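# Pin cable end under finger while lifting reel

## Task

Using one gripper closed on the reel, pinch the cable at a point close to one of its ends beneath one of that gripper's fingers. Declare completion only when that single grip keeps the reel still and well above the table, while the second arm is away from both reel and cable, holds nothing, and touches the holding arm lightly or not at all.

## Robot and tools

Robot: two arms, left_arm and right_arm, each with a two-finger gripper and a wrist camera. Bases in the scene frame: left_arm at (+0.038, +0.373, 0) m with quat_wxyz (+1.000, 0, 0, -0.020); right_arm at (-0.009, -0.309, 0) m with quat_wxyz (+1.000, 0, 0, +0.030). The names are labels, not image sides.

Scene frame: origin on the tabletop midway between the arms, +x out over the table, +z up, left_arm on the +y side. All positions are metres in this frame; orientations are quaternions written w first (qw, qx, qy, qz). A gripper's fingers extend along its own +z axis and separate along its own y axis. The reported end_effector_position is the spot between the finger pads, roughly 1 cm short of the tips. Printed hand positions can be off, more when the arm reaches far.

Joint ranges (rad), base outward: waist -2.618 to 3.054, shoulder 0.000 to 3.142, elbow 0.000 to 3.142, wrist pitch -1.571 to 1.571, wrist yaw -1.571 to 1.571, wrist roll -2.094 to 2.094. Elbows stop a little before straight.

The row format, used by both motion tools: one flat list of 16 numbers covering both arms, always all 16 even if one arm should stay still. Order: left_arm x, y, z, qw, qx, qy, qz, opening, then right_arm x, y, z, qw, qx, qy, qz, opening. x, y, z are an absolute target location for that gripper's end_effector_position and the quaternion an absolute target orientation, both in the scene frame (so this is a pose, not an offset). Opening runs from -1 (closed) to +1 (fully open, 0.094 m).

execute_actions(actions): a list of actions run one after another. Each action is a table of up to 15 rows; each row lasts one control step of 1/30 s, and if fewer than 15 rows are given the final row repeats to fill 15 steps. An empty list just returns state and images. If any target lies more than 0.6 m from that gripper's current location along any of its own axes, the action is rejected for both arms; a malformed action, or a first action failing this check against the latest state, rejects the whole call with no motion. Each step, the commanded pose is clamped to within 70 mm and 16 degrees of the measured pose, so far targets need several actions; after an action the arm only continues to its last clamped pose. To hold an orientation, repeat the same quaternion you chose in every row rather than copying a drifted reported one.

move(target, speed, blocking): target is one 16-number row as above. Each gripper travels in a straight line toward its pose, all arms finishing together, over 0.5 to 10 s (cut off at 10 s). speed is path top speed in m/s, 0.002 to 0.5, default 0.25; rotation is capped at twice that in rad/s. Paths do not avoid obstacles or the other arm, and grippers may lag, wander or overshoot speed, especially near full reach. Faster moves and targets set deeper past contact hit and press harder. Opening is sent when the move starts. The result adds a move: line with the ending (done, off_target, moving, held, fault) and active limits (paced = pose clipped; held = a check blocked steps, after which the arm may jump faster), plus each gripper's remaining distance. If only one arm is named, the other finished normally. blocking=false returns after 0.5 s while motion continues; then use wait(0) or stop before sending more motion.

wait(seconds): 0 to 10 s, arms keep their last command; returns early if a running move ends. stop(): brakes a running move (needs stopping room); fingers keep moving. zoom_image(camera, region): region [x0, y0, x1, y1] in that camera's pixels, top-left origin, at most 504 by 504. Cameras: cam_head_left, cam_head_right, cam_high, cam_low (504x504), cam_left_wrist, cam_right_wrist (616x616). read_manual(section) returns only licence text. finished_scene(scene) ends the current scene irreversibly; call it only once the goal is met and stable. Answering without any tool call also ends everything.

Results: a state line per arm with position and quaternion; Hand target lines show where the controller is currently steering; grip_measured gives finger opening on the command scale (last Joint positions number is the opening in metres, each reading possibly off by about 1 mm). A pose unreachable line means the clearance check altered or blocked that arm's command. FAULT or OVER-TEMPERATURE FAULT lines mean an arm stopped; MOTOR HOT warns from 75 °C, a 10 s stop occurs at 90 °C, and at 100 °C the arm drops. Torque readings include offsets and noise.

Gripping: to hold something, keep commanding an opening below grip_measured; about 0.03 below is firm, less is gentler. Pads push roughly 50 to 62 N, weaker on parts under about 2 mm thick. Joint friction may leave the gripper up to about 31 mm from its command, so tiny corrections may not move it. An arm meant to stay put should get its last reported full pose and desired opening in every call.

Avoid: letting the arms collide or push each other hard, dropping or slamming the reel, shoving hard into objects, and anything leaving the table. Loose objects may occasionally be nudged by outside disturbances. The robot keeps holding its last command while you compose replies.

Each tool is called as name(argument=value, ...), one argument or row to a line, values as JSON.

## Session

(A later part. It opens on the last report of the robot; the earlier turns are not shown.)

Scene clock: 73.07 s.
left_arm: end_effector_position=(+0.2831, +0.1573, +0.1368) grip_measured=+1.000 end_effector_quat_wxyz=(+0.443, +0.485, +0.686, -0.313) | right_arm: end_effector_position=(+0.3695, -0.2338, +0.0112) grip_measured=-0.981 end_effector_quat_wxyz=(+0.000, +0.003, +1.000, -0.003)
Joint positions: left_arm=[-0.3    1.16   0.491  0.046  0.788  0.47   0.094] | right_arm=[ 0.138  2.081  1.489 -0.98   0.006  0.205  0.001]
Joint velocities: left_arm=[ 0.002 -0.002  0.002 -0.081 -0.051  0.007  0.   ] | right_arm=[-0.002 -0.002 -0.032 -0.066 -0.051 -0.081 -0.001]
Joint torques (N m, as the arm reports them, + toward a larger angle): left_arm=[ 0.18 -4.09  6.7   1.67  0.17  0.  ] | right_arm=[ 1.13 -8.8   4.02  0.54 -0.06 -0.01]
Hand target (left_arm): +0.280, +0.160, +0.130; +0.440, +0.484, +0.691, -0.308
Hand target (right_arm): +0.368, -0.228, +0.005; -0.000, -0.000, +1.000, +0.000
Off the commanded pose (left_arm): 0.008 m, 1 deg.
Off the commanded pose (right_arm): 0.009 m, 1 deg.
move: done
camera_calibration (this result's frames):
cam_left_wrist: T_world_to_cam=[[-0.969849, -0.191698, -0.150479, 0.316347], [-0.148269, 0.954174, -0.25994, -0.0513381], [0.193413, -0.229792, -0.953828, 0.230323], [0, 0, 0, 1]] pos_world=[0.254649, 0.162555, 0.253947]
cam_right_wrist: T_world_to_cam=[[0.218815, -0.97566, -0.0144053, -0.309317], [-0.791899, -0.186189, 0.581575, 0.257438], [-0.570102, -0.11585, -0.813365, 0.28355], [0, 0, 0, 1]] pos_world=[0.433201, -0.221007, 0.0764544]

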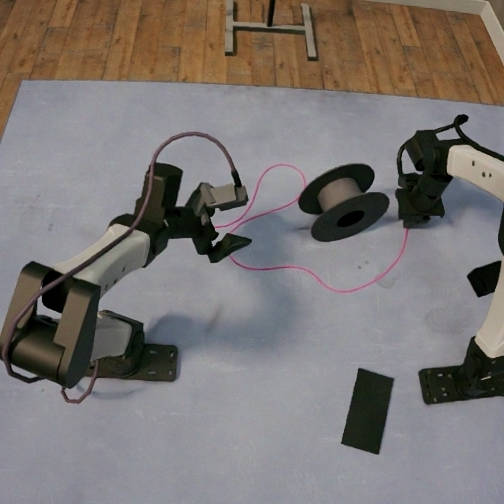

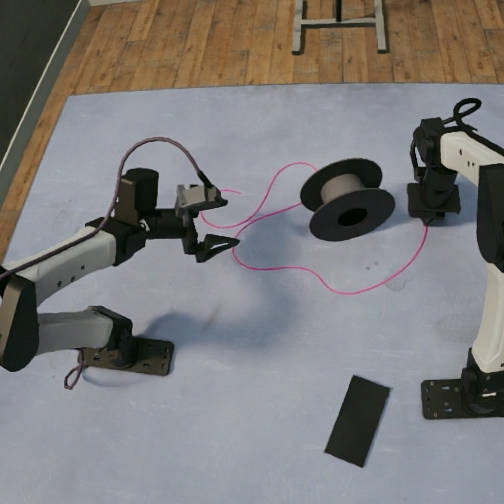

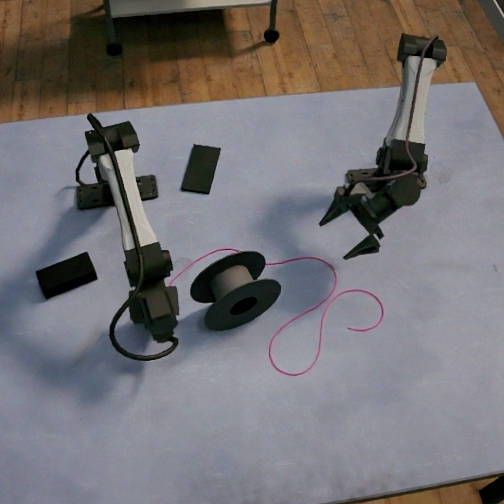

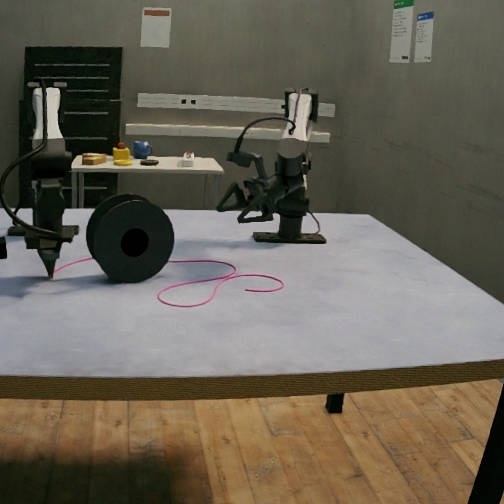

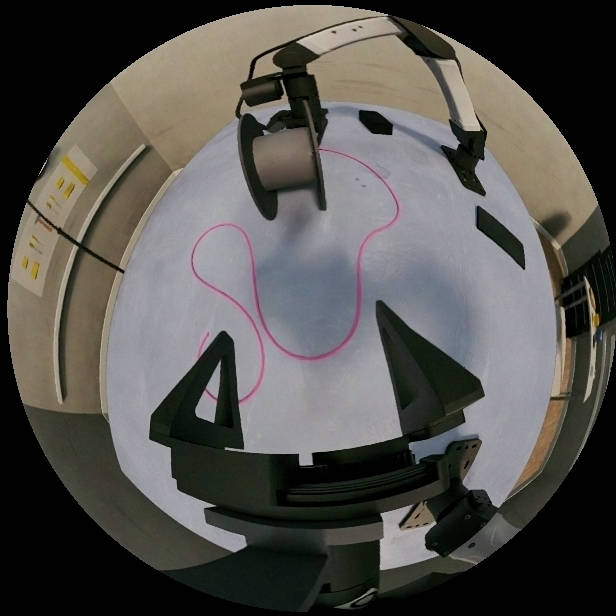

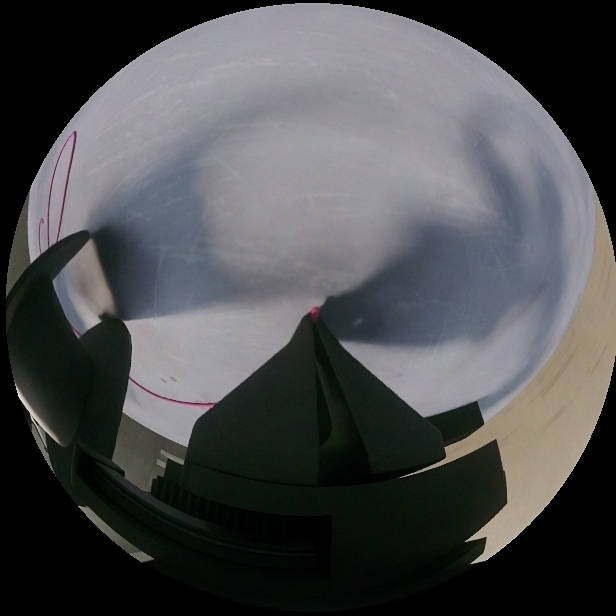

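move(
  target=[0.28,0.16,0.13,-0.44,-0.484,-0.691,0.308,1,0.33,-0.22,0.2,0.2,0,0.98,0,-1],
  speed=0.2,
)

move(
  target=[0.28,0.16,0.13,-0.44,-0.484,-0.691,0.308,1,0.28,-0.04,0.2,0.565,-0.142,0.807,0.1,-1],
  speed=0.2,
)

Scene clock: 83.93 s.
left_arm: end_effector_position=(+0.2832, +0.1573, +0.1369) grip_measured=+1.000 end_effector_quat_wxyz=(+0.443, +0.485, +0.686, -0.313) | right_arm: end_effector_position=(+0.3278, -0.2229, +0.1938) grip_measured=-0.981 end_effector_quat_wxyz=(+0.187, +0.004, +0.982, +0.001)
Joint positions: left_arm=[-0.3    1.16   0.491  0.046  0.788  0.47   0.094] | right_arm=[ 0.245  1.541  1.482 -1.151  0.111  0.292  0.001]
Joint velocities: left_arm=[-0.002 -0.007  0.017  0.081 -0.007  0.037  0.   ] | right_arm=[ 0.012  0.012 -0.017  0.037  0.037  0.022 -0.   ]
Joint torques (N m, as the arm reports them, + toward a larger angle): left_arm=[ 0.15 -4.15  6.68  1.68  0.17 -0.02] | right_arm=[ 1.13 -6.46  7.47  1.08  0.18  0.03]
Hand target (left_arm): +0.280, +0.160, +0.130; +0.440, +0.484, +0.691, -0.308
Hand target (right_arm): +0.329, -0.220, +0.203; +0.200, +0.003, +0.980, +0.001
Off the commanded pose (left_arm): 0.008 m, 1 deg.
Off the commanded pose (right_arm): 0.007 m, 2 deg.
move: done
camera_calibration (this result's frames):
cam_left_wrist: T_world_to_cam=[[-0.969795, -0.191718, -0.150803, 0.316425], [-0.148175, 0.954141, -0.260115, -0.0512999], [0.193756, -0.229913, -0.953729, 0.230277], [0, 0, 0, 1]] pos_world=[0.254648, 0.162555, 0.253996]
cam_right_wrist: T_world_to_cam=[[0.209783, -0.975804, 0.0616228, -0.298806], [-0.950038, -0.188534, 0.248762, 0.236141], [-0.231126, -0.11073, -0.966602, 0.329278], [0, 0, 0, 1]] pos_world=[0.363132, -0.210595, 0.277951]

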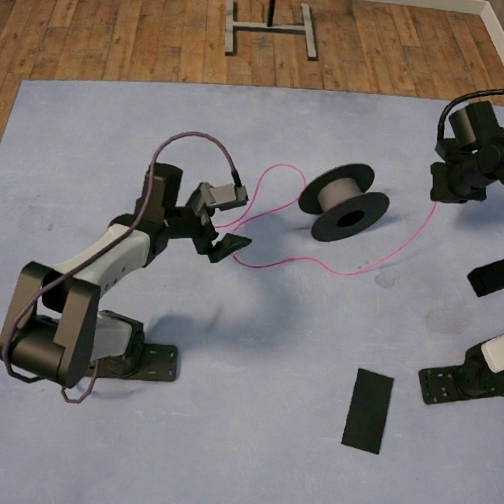

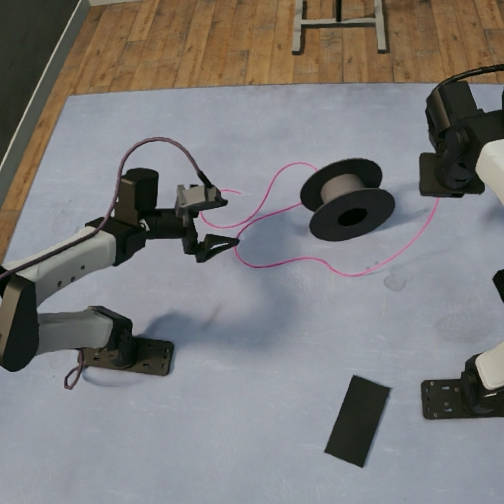

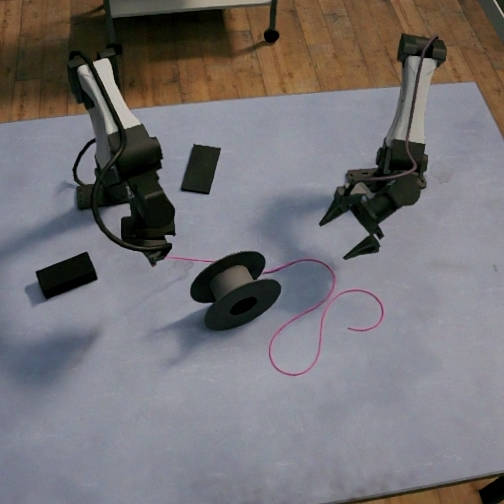

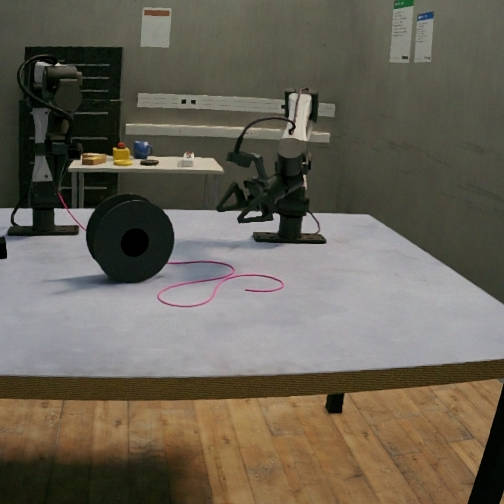

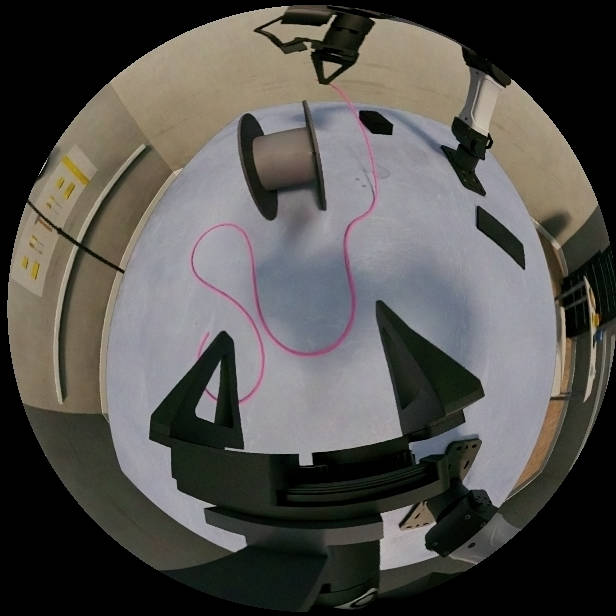

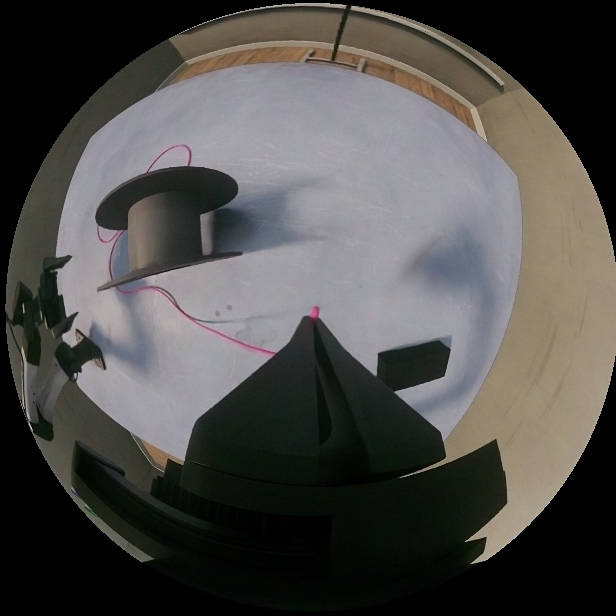

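Scene clock: 86.93 s.
left_arm: end_effector_position=(+0.2832, +0.1573, +0.1369) grip_measured=+1.000 end_effector_quat_wxyz=(+0.443, +0.485, +0.686, -0.313) | right_arm: end_effector_position=(+0.2771, -0.0403, +0.2094) grip_measured=-0.981 end_effector_quat_wxyz=(+0.563, -0.130, +0.809, +0.109)
Joint positions: left_arm=[-0.3    1.16   0.491  0.046  0.788  0.47   0.094] | right_arm=[0.949 1.267 0.761 0.075 0.612 0.291 0.001]
Joint velocities: left_arm=[-0.022 -0.017  0.012 -0.007  0.022 -0.081  0.   ] | right_arm=[-0.017 -0.017 -0.002  0.007 -0.081  0.095 -0.001]
Joint torques (N m, as the arm reports them, + toward a larger angle): left_arm=[ 0.22 -4.1   6.65  1.68  0.18 -0.01] | right_arm=[ 0.99 -3.13  5.48  2.25  0.24 -0.12]
Hand target (left_arm): +0.280, +0.160, +0.130; +0.440, +0.484, +0.691, -0.308
Hand target (right_arm): +0.275, -0.038, +0.203; +0.563, -0.135, +0.808, +0.106
Off the commanded pose (left_arm): 0.008 m, 1 deg.
Off the commanded pose (right_arm): 0.010 m, 2 deg.
move: done
camera_calibration (this result's frames):
cam_left_wrist: T_world_to_cam=[[-0.969795, -0.191718, -0.150803, 0.316425], [-0.148175, 0.954141, -0.260115, -0.0512999], [0.193756, -0.229913, -0.953729, 0.230277], [0, 0, 0, 1]] pos_world=[0.254648, 0.162555, 0.253996]
cam_right_wrist: T_world_to_cam=[[0.417062, -0.891985, 0.174421, -0.188626], [-0.710486, -0.439645, -0.549473, 0.309104], [0.566805, 0.105241, -0.817102, 0.109125], [0, 0, 0, 1]] pos_world=[0.236431, -0.04384, 0.291912]

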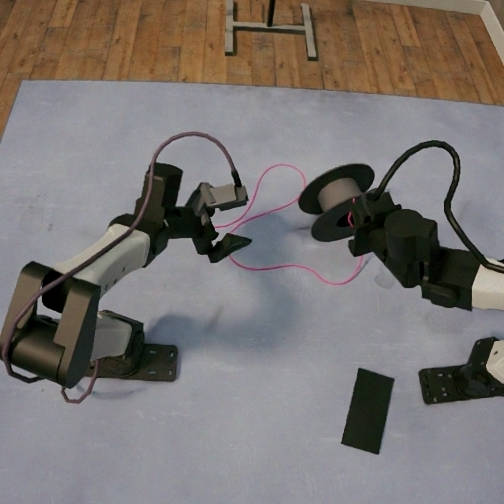

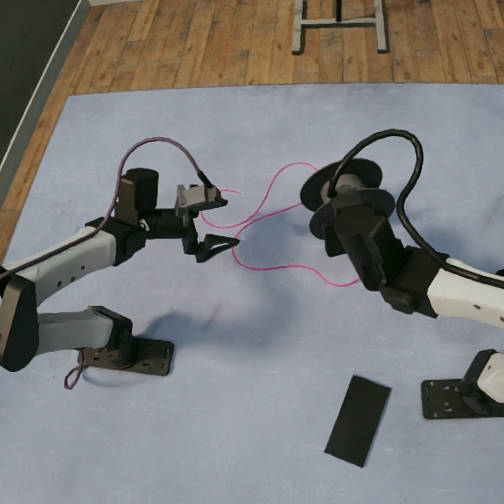

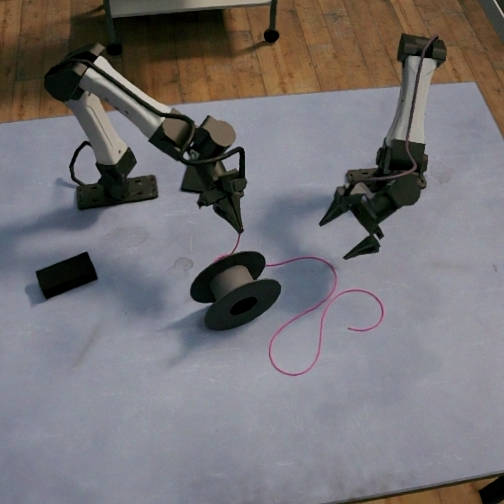

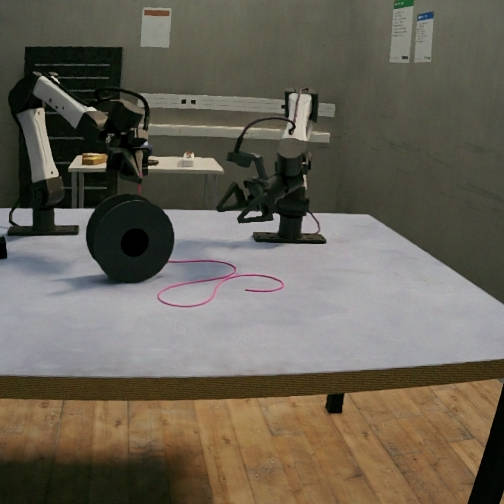

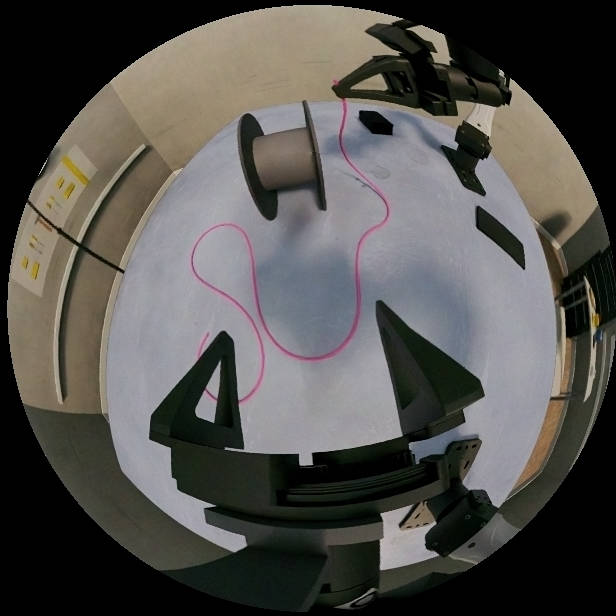

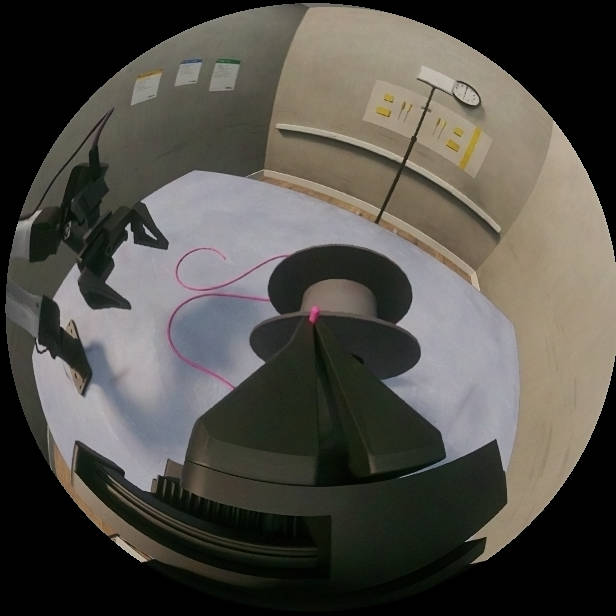

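move(
  target=[0.285,0.06,0.14,-0.44,-0.484,-0.691,0.308,0.5,0.31,0.0,0.19,0.565,-0.142,0.807,0.1,-1],
  speed=0.12,
)

Scene clock: 95.53 s.
left_arm: end_effector_position=(+0.2801, +0.0620, +0.1411) grip_measured=+0.502 end_effector_quat_wxyz=(+0.441, +0.486, +0.687, -0.313) | right_arm: end_effector_position=(+0.3016, -0.0041, +0.1771) grip_measured=-0.981 end_effector_quat_wxyz=(+0.553, -0.152, +0.814, +0.089)
Joint positions: left_arm=[-0.671  1.365  0.607  0.273  0.472  0.232  0.071] | right_arm=[0.943 1.498 0.84  0.19  0.603 0.255 0.001]
Joint velocities: left_arm=[-0.002  0.007 -0.007 -0.007  0.051  0.007  0.   ] | right_arm=[-0.002  0.017  0.012 -0.037 -0.022  0.022 -0.001]
Joint torques (N m, as the arm reports them, + toward a larger angle): left_arm=[-0.37 -3.6   9.78  1.86  0.04 -0.18] | right_arm=[-1.01 -4.98  8.46  2.25  0.1  -0.09]
Hand target (left_arm): +0.283, +0.058, +0.140; +0.439, +0.483, +0.691, -0.311
Hand target (right_arm): +0.310, -0.000, +0.189; +0.565, -0.142, +0.807, +0.100
Off the commanded pose (left_arm): 0.005 m, 1 deg.
Off the commanded pose (right_arm): 0.016 m, 2 deg.
move: off_target (right_arm)
camera_calibration (this result's frames):
cam_left_wrist: T_world_to_cam=[[-0.970809, -0.189139, -0.147499, 0.295463], [-0.147213, 0.955364, -0.256139, 0.0393866], [0.189361, -0.226948, -0.95532, 0.214255], [0, 0, 0, 1]] pos_world=[0.252064, 0.0668795, 0.258351]
cam_right_wrist: T_world_to_cam=[[0.432036, -0.873707, 0.223565, -0.174037], [-0.709889, -0.482353, -0.513219, 0.317886], [0.55624, 0.0630227, -0.828629, 0.0700742], [0, 0, 0, 1]] pos_world=[0.261875, -0.00314042, 0.260119]

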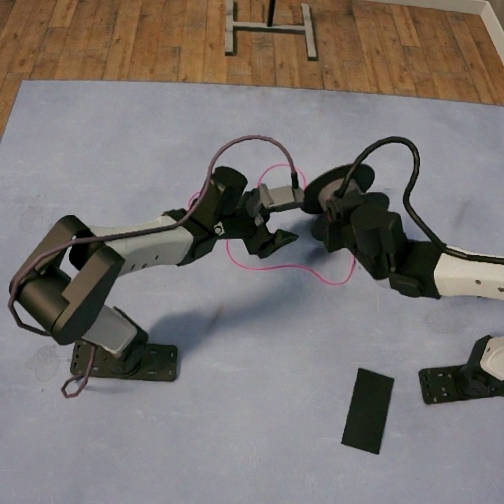

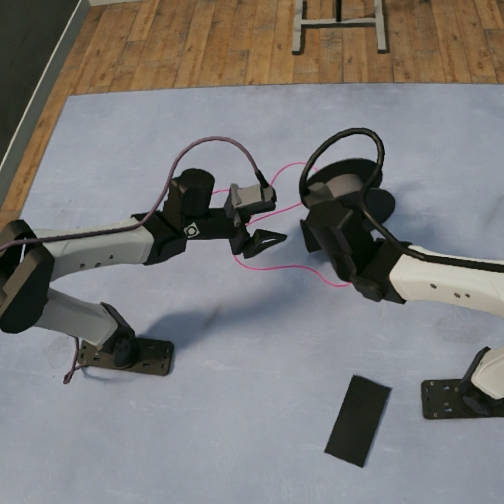

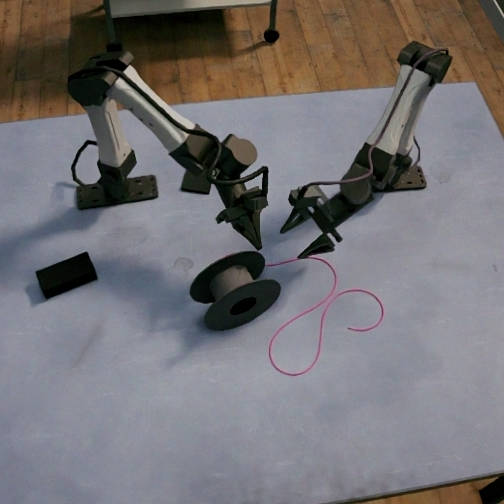

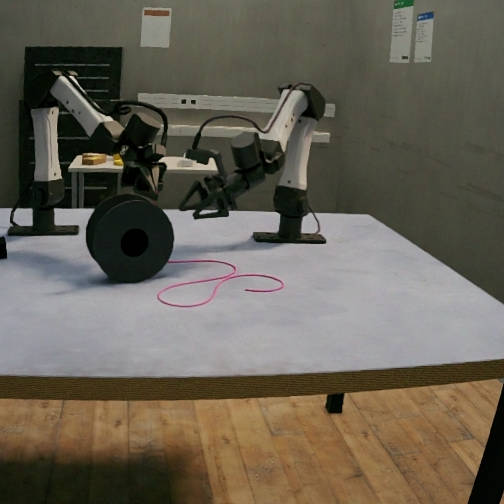

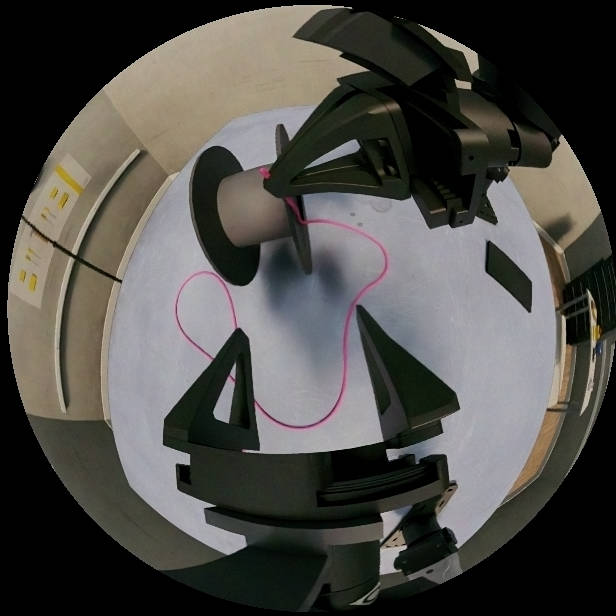

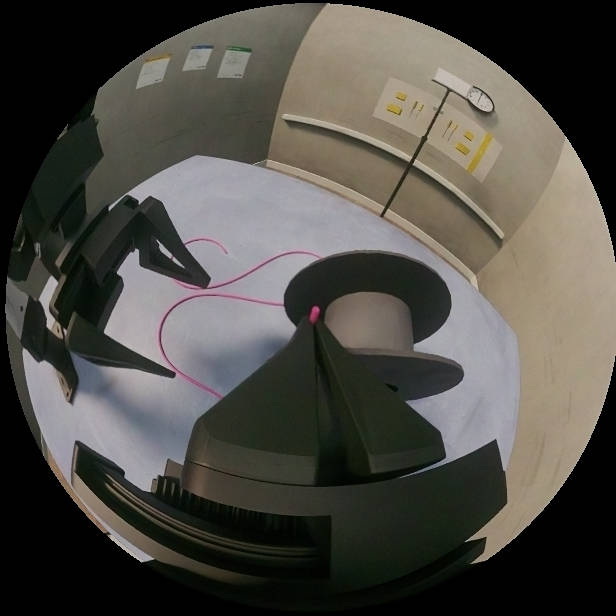

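move(
  target=[0.28,0.09,0.105,0.554,0.423,0.604,-0.388,0.6,0.30,-0.02,0.21,0.411,-0.542,0.646,0.345,-1],
  speed=0.15,
)

Scene clock: 112.43 s.
left_arm: end_effector_position=(+0.2837, +0.0867, +0.1155) grip_measured=+0.599 end_effector_quat_wxyz=(+0.571, +0.427, +0.589, -0.380) | right_arm: end_effector_position=(+0.2957, -0.0205, +0.2002) grip_measured=-0.981 end_effector_quat_wxyz=(+0.401, -0.545, +0.652, +0.341)
Joint positions: left_arm=[-0.555  1.781  0.273  1.436  0.619  0.082  0.075] | right_arm=[ 0.396  1.521  1.073 -0.257 -0.811 -0.545  0.001]
Joint velocities: left_arm=[-0.012 -0.002  0.002 -0.066 -0.022 -0.022 -0.001] | right_arm=[-0.022 -0.007 -0.002 -0.037 -0.007 -0.037 -0.   ]
Joint torques (N m, as the arm reports them, + toward a larger angle): left_arm=[ 0.75 -4.32  2.63  1.95  0.16 -0.19] | right_arm=[-0.93 -5.16  8.68  1.71 -0.43 -0.13]
Hand target (left_arm): +0.280, +0.091, +0.103; +0.554, +0.425, +0.604, -0.384
Hand target (right_arm): +0.302, -0.021, +0.208; +0.410, -0.546, +0.647, +0.340
Off the commanded pose (left_arm): 0.012 m, 3 deg.
Off the commanded pose (right_arm): 0.011 m, 2 deg.
move: off_target (left_arm, right_arm)
camera_calibration (this result's frames):
cam_left_wrist: T_world_to_cam=[[-0.937432, -0.260588, -0.230902, 0.306257], [-0.08497, 0.814366, -0.574098, 0.0410962], [0.337641, -0.518558, -0.785554, 0.158292], [0, 0, 0, 1]] pos_world=[0.237141, 0.128423, 0.218656]
cam_right_wrist: T_world_to_cam=[[0.981285, -0.0515209, 0.185541, -0.328941], [0.0380627, -0.892635, -0.44917, 0.0753007], [0.188763, 0.447826, -0.873968, 0.219202], [0, 0, 0, 1]] pos_world=[0.278541, -0.0478956, 0.28643]

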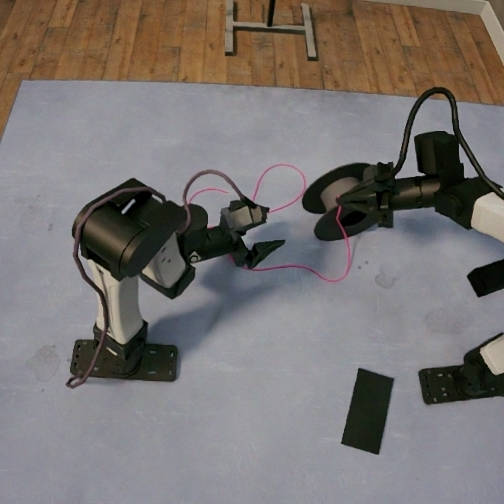

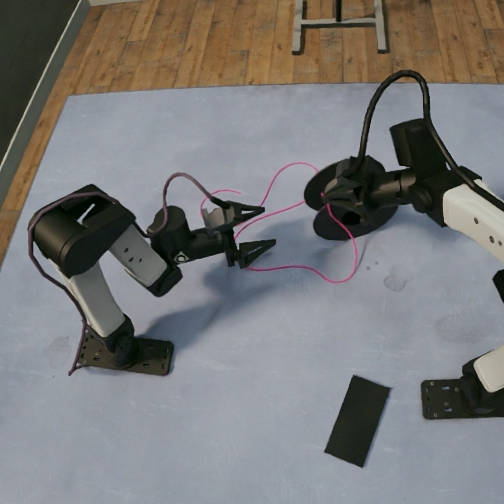

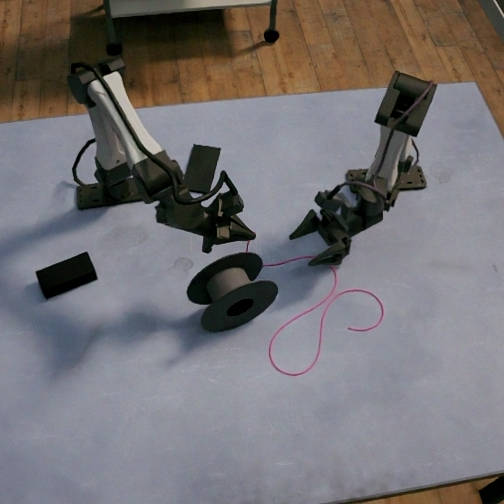

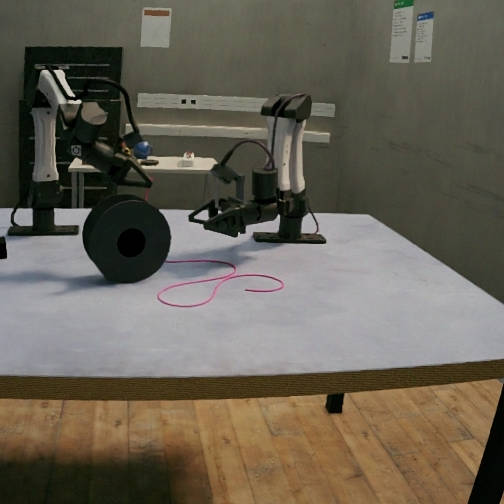

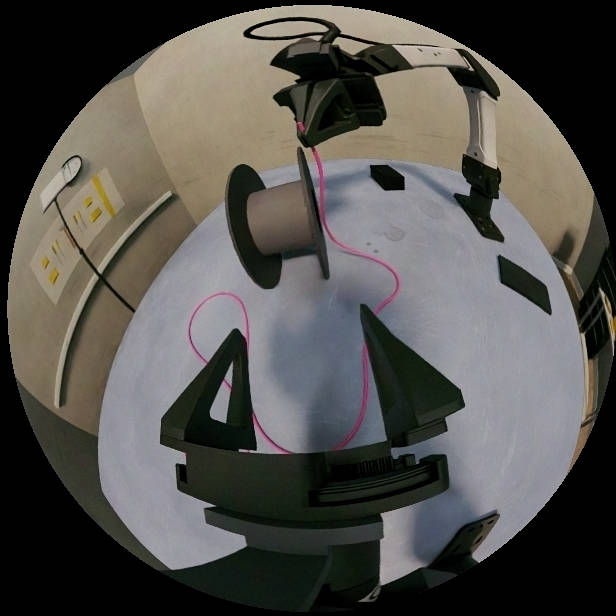

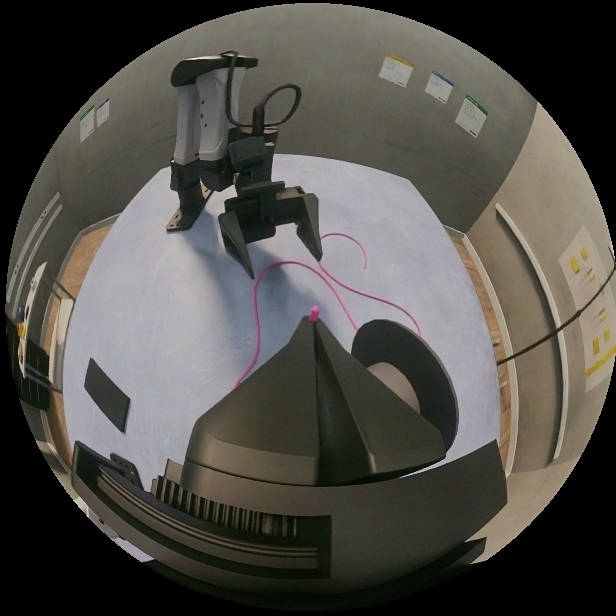

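move(
  target=[0.30,0.015,0.105,0.554,0.423,0.604,-0.388,0.6,0.30,0.01,0.20,0.411,-0.542,0.646,0.345,-1],
  speed=0.08,
)

zoom_image(
  camera="cam_head_left",
  region=[240,140,420,300],
)

Scene clock: 119.17 s.
left_arm: end_effector_position=(+0.2965, +0.0185, +0.1131) grip_measured=+0.599 end_effector_quat_wxyz=(+0.563, +0.424, +0.593, -0.390) | right_arm: end_effector_position=(+0.2971, +0.0035, +0.1947) grip_measured=-0.981 end_effector_quat_wxyz=(+0.403, -0.539, +0.654, +0.347)
Joint positions: left_arm=[-0.727  1.913  0.492  1.352  0.461  0.046  0.075] | right_arm=[ 0.459  1.566  1.073 -0.157 -0.768 -0.465  0.001]
Joint velocities: left_arm=[-0.002  0.027 -0.007 -0.066 -0.022 -0.022 -0.   ] | right_arm=[ 0.002  0.012  0.002 -0.037 -0.007  0.022 -0.001]
Joint torques (N m, as the arm reports them, + toward a larger angle): left_arm=[-0.21 -6.33  6.49  1.83 -0.14 -0.21] | right_arm=[ 1.11 -5.59  7.7   1.97 -0.22  0.02]
Hand target (left_arm): +0.299, +0.015, +0.105; +0.553, +0.421, +0.604, -0.389
Hand target (right_arm): +0.299, +0.010, +0.200; +0.412, -0.541, +0.646, +0.346
Off the commanded pose (left_arm): 0.009 m, 2 deg.
Off the commanded pose (right_arm): 0.009 m, 1 deg.
move: done
camera_calibration (this result's frames):
cam_left_wrist: T_world_to_cam=[[-0.945724, -0.251232, -0.206129, 0.299413], [-0.0901802, 0.812275, -0.576261, 0.0980839], [0.312208, -0.526395, -0.790844, 0.125013], [0, 0, 0, 1]] pos_world=[0.252977, 0.0613574, 0.217105]
cam_right_wrist: T_world_to_cam=[[0.982648, -0.0603948, 0.175371, -0.326462], [0.0279676, -0.886445, -0.461987, 0.0996647], [0.183358, 0.458876, -0.869375, 0.203983], [0, 0, 0, 1]] pos_world=[0.280608, -0.0249723, 0.280634]

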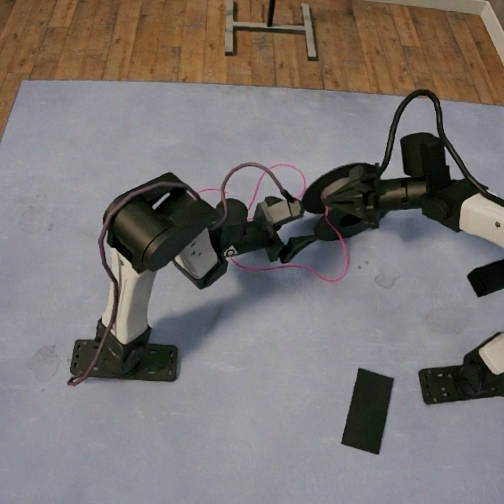

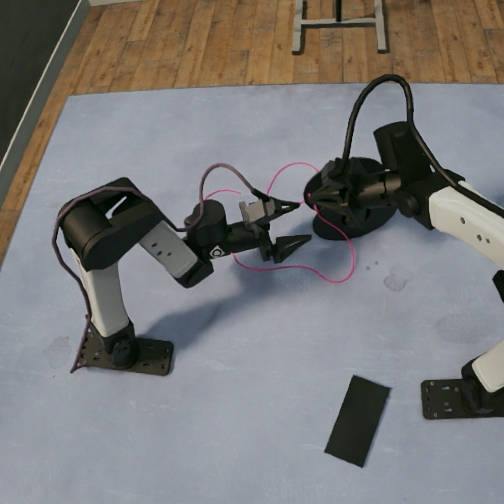

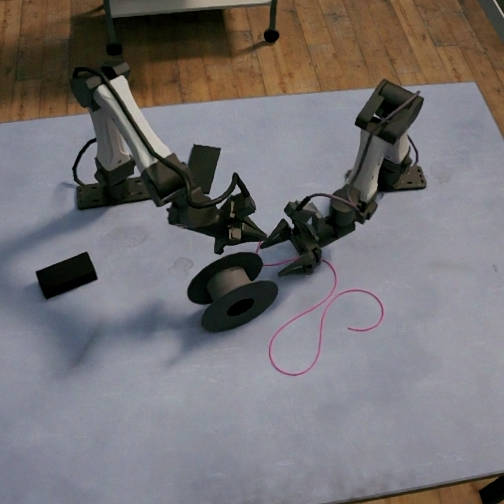

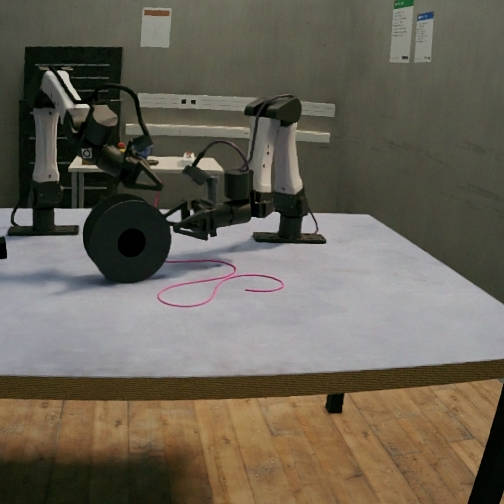

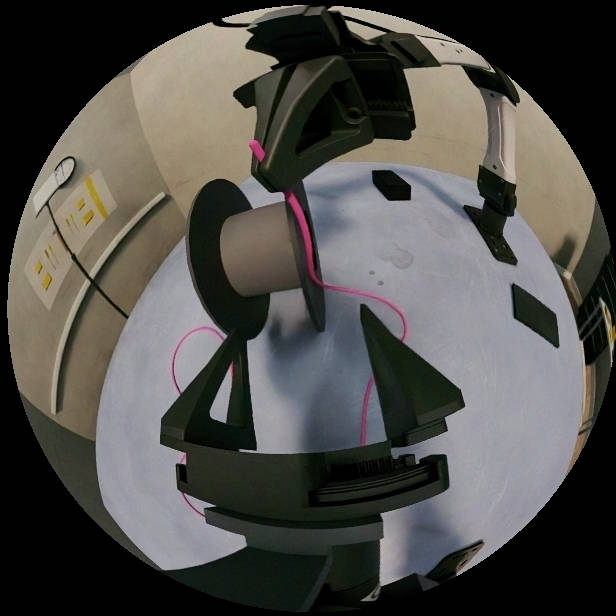

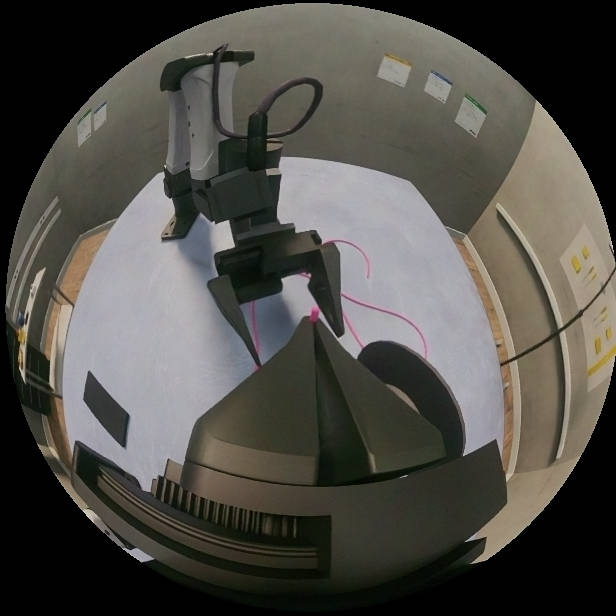

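Region (240, 140, 420, 300) of cam_head_left's 504x504 image, scaled by 2.800, with more detail than that image has.

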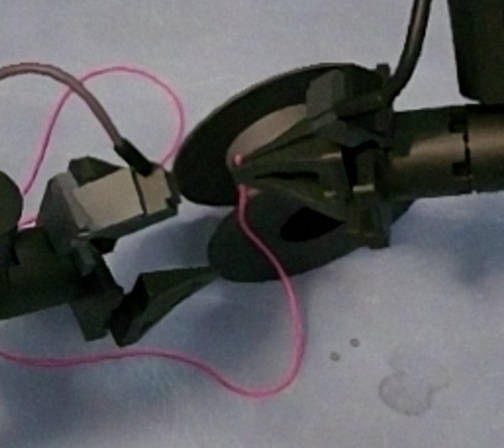

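move(
  target=[0.308,-0.022,0.10,0.585,0.40,0.572,-0.41,0.55,0.325,0.005,0.19,0.411,-0.542,0.646,0.345,-1],
  speed=0.05,
)

zoom_image(
  camera="cam_head_left",
  region=[240,140,420,300],
)

Scene clock: 133.77 s.
left_arm: end_effector_position=(+0.3057, -0.0174, +0.1031) grip_measured=+0.551 end_effector_quat_wxyz=(+0.587, +0.404, +0.570, -0.409) | right_arm: end_effector_position=(+0.3145, +0.0048, +0.1794) grip_measured=-0.981 end_effector_quat_wxyz=(+0.394, -0.542, +0.656, +0.348)
Joint positions: left_arm=[-0.791  2.129  0.625  1.531  0.395 -0.002  0.073] | right_arm=[ 0.436  1.653  1.118 -0.156 -0.79  -0.498  0.001]
Joint velocities: left_arm=[-0.002  0.002 -0.007 -0.022  0.007 -0.022  0.001] | right_arm=[-0.002 -0.012 -0.002 -0.007 -0.007  0.022 -0.   ]
Joint torques (N m, as the arm reports them, + toward a larger angle): left_arm=[-0.31 -8.04  5.81  1.95 -0.16 -0.17] | right_arm=[-1.06 -6.21  8.46  1.9  -0.37 -0.18]
Hand target (left_arm): +0.307, -0.022, +0.099; +0.586, +0.400, +0.573, -0.410
Hand target (right_arm): +0.325, +0.005, +0.190; +0.411, -0.543, +0.646, +0.345
Off the commanded pose (left_arm): 0.006 m, 1 deg.
Off the commanded pose (right_arm): 0.015 m, 2 deg.
move: off_target (right_arm)
camera_calibration (this result's frames):
cam_left_wrist: T_world_to_cam=[[-0.940115, -0.271228, -0.206446, 0.294947], [-0.0780489, 0.760864, -0.644201, 0.124751], [0.331802, -0.58951, -0.736468, 0.0826855], [0, 0, 0, 1]] pos_world=[0.259585, 0.033823, 0.202151]
cam_right_wrist: T_world_to_cam=[[0.985233, -0.0498277, 0.163808, -0.33957], [0.0299866, -0.891716, -0.451602, 0.0907619], [0.168572, 0.449845, -0.877053, 0.19302], [0, 0, 0, 1]] pos_world=[0.299296, -0.0228154, 0.265902]

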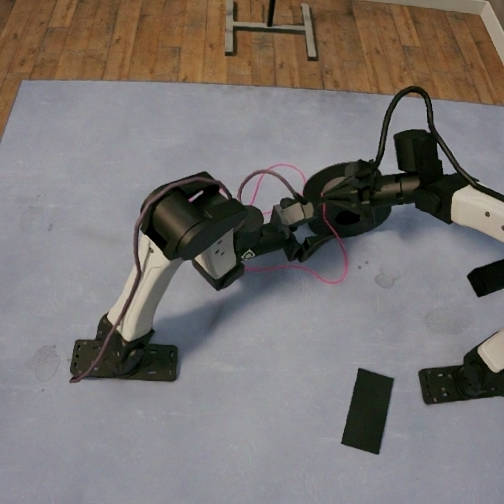

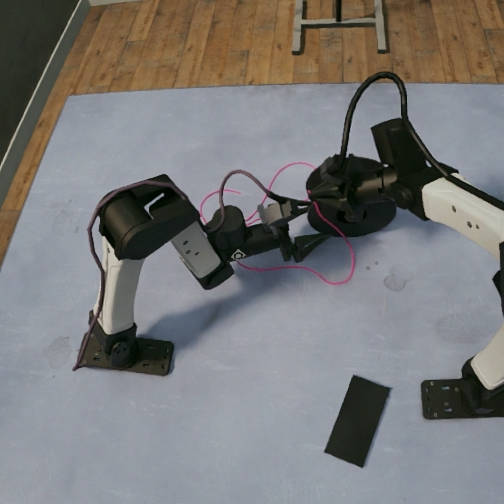

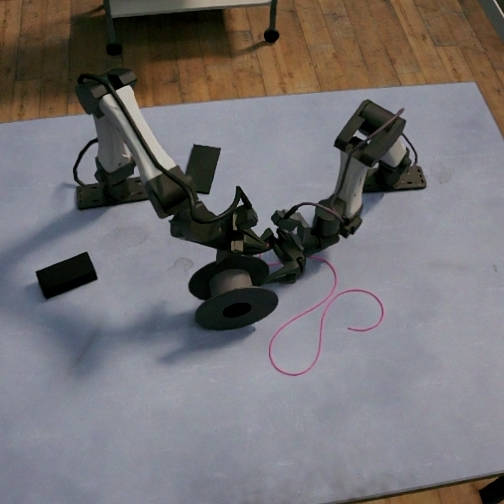

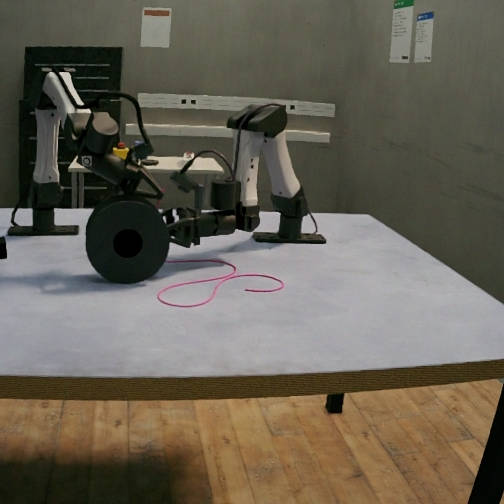

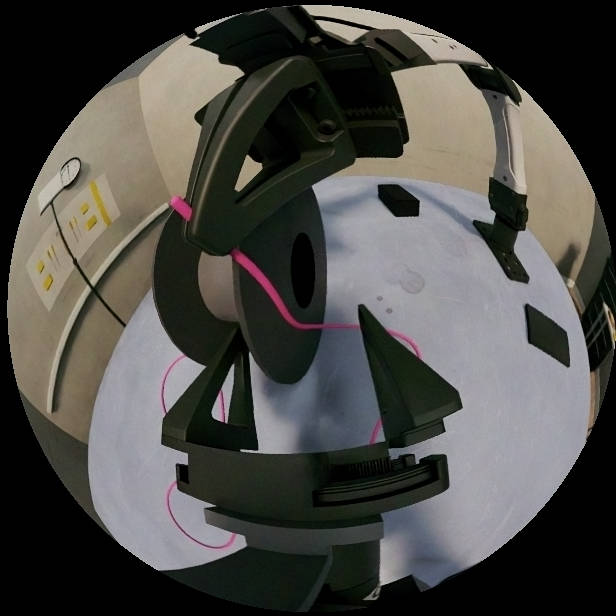

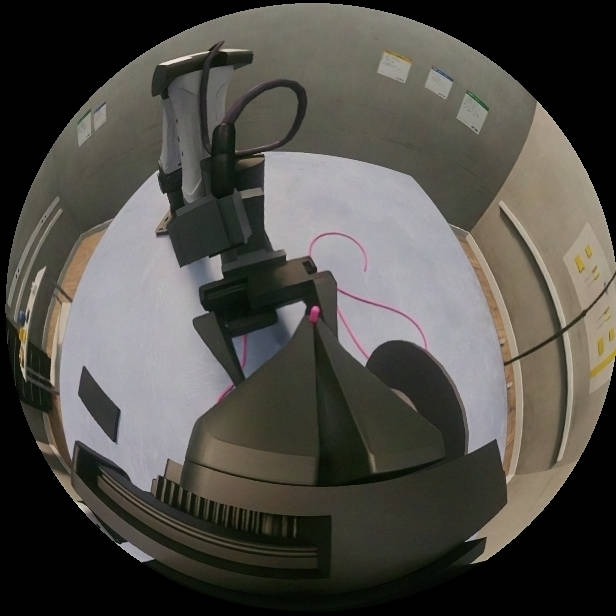

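Region (240, 140, 420, 300) of cam_head_left's 504x504 image, scaled by 2.800, with more detail than that image has.

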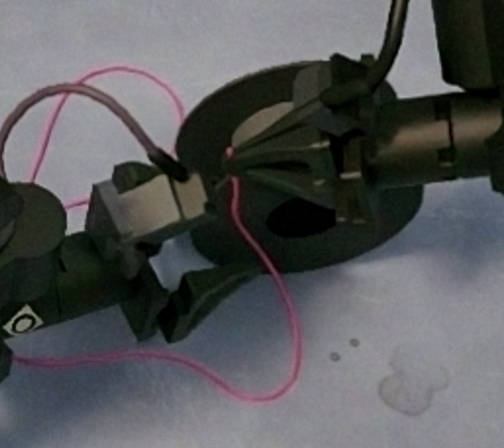

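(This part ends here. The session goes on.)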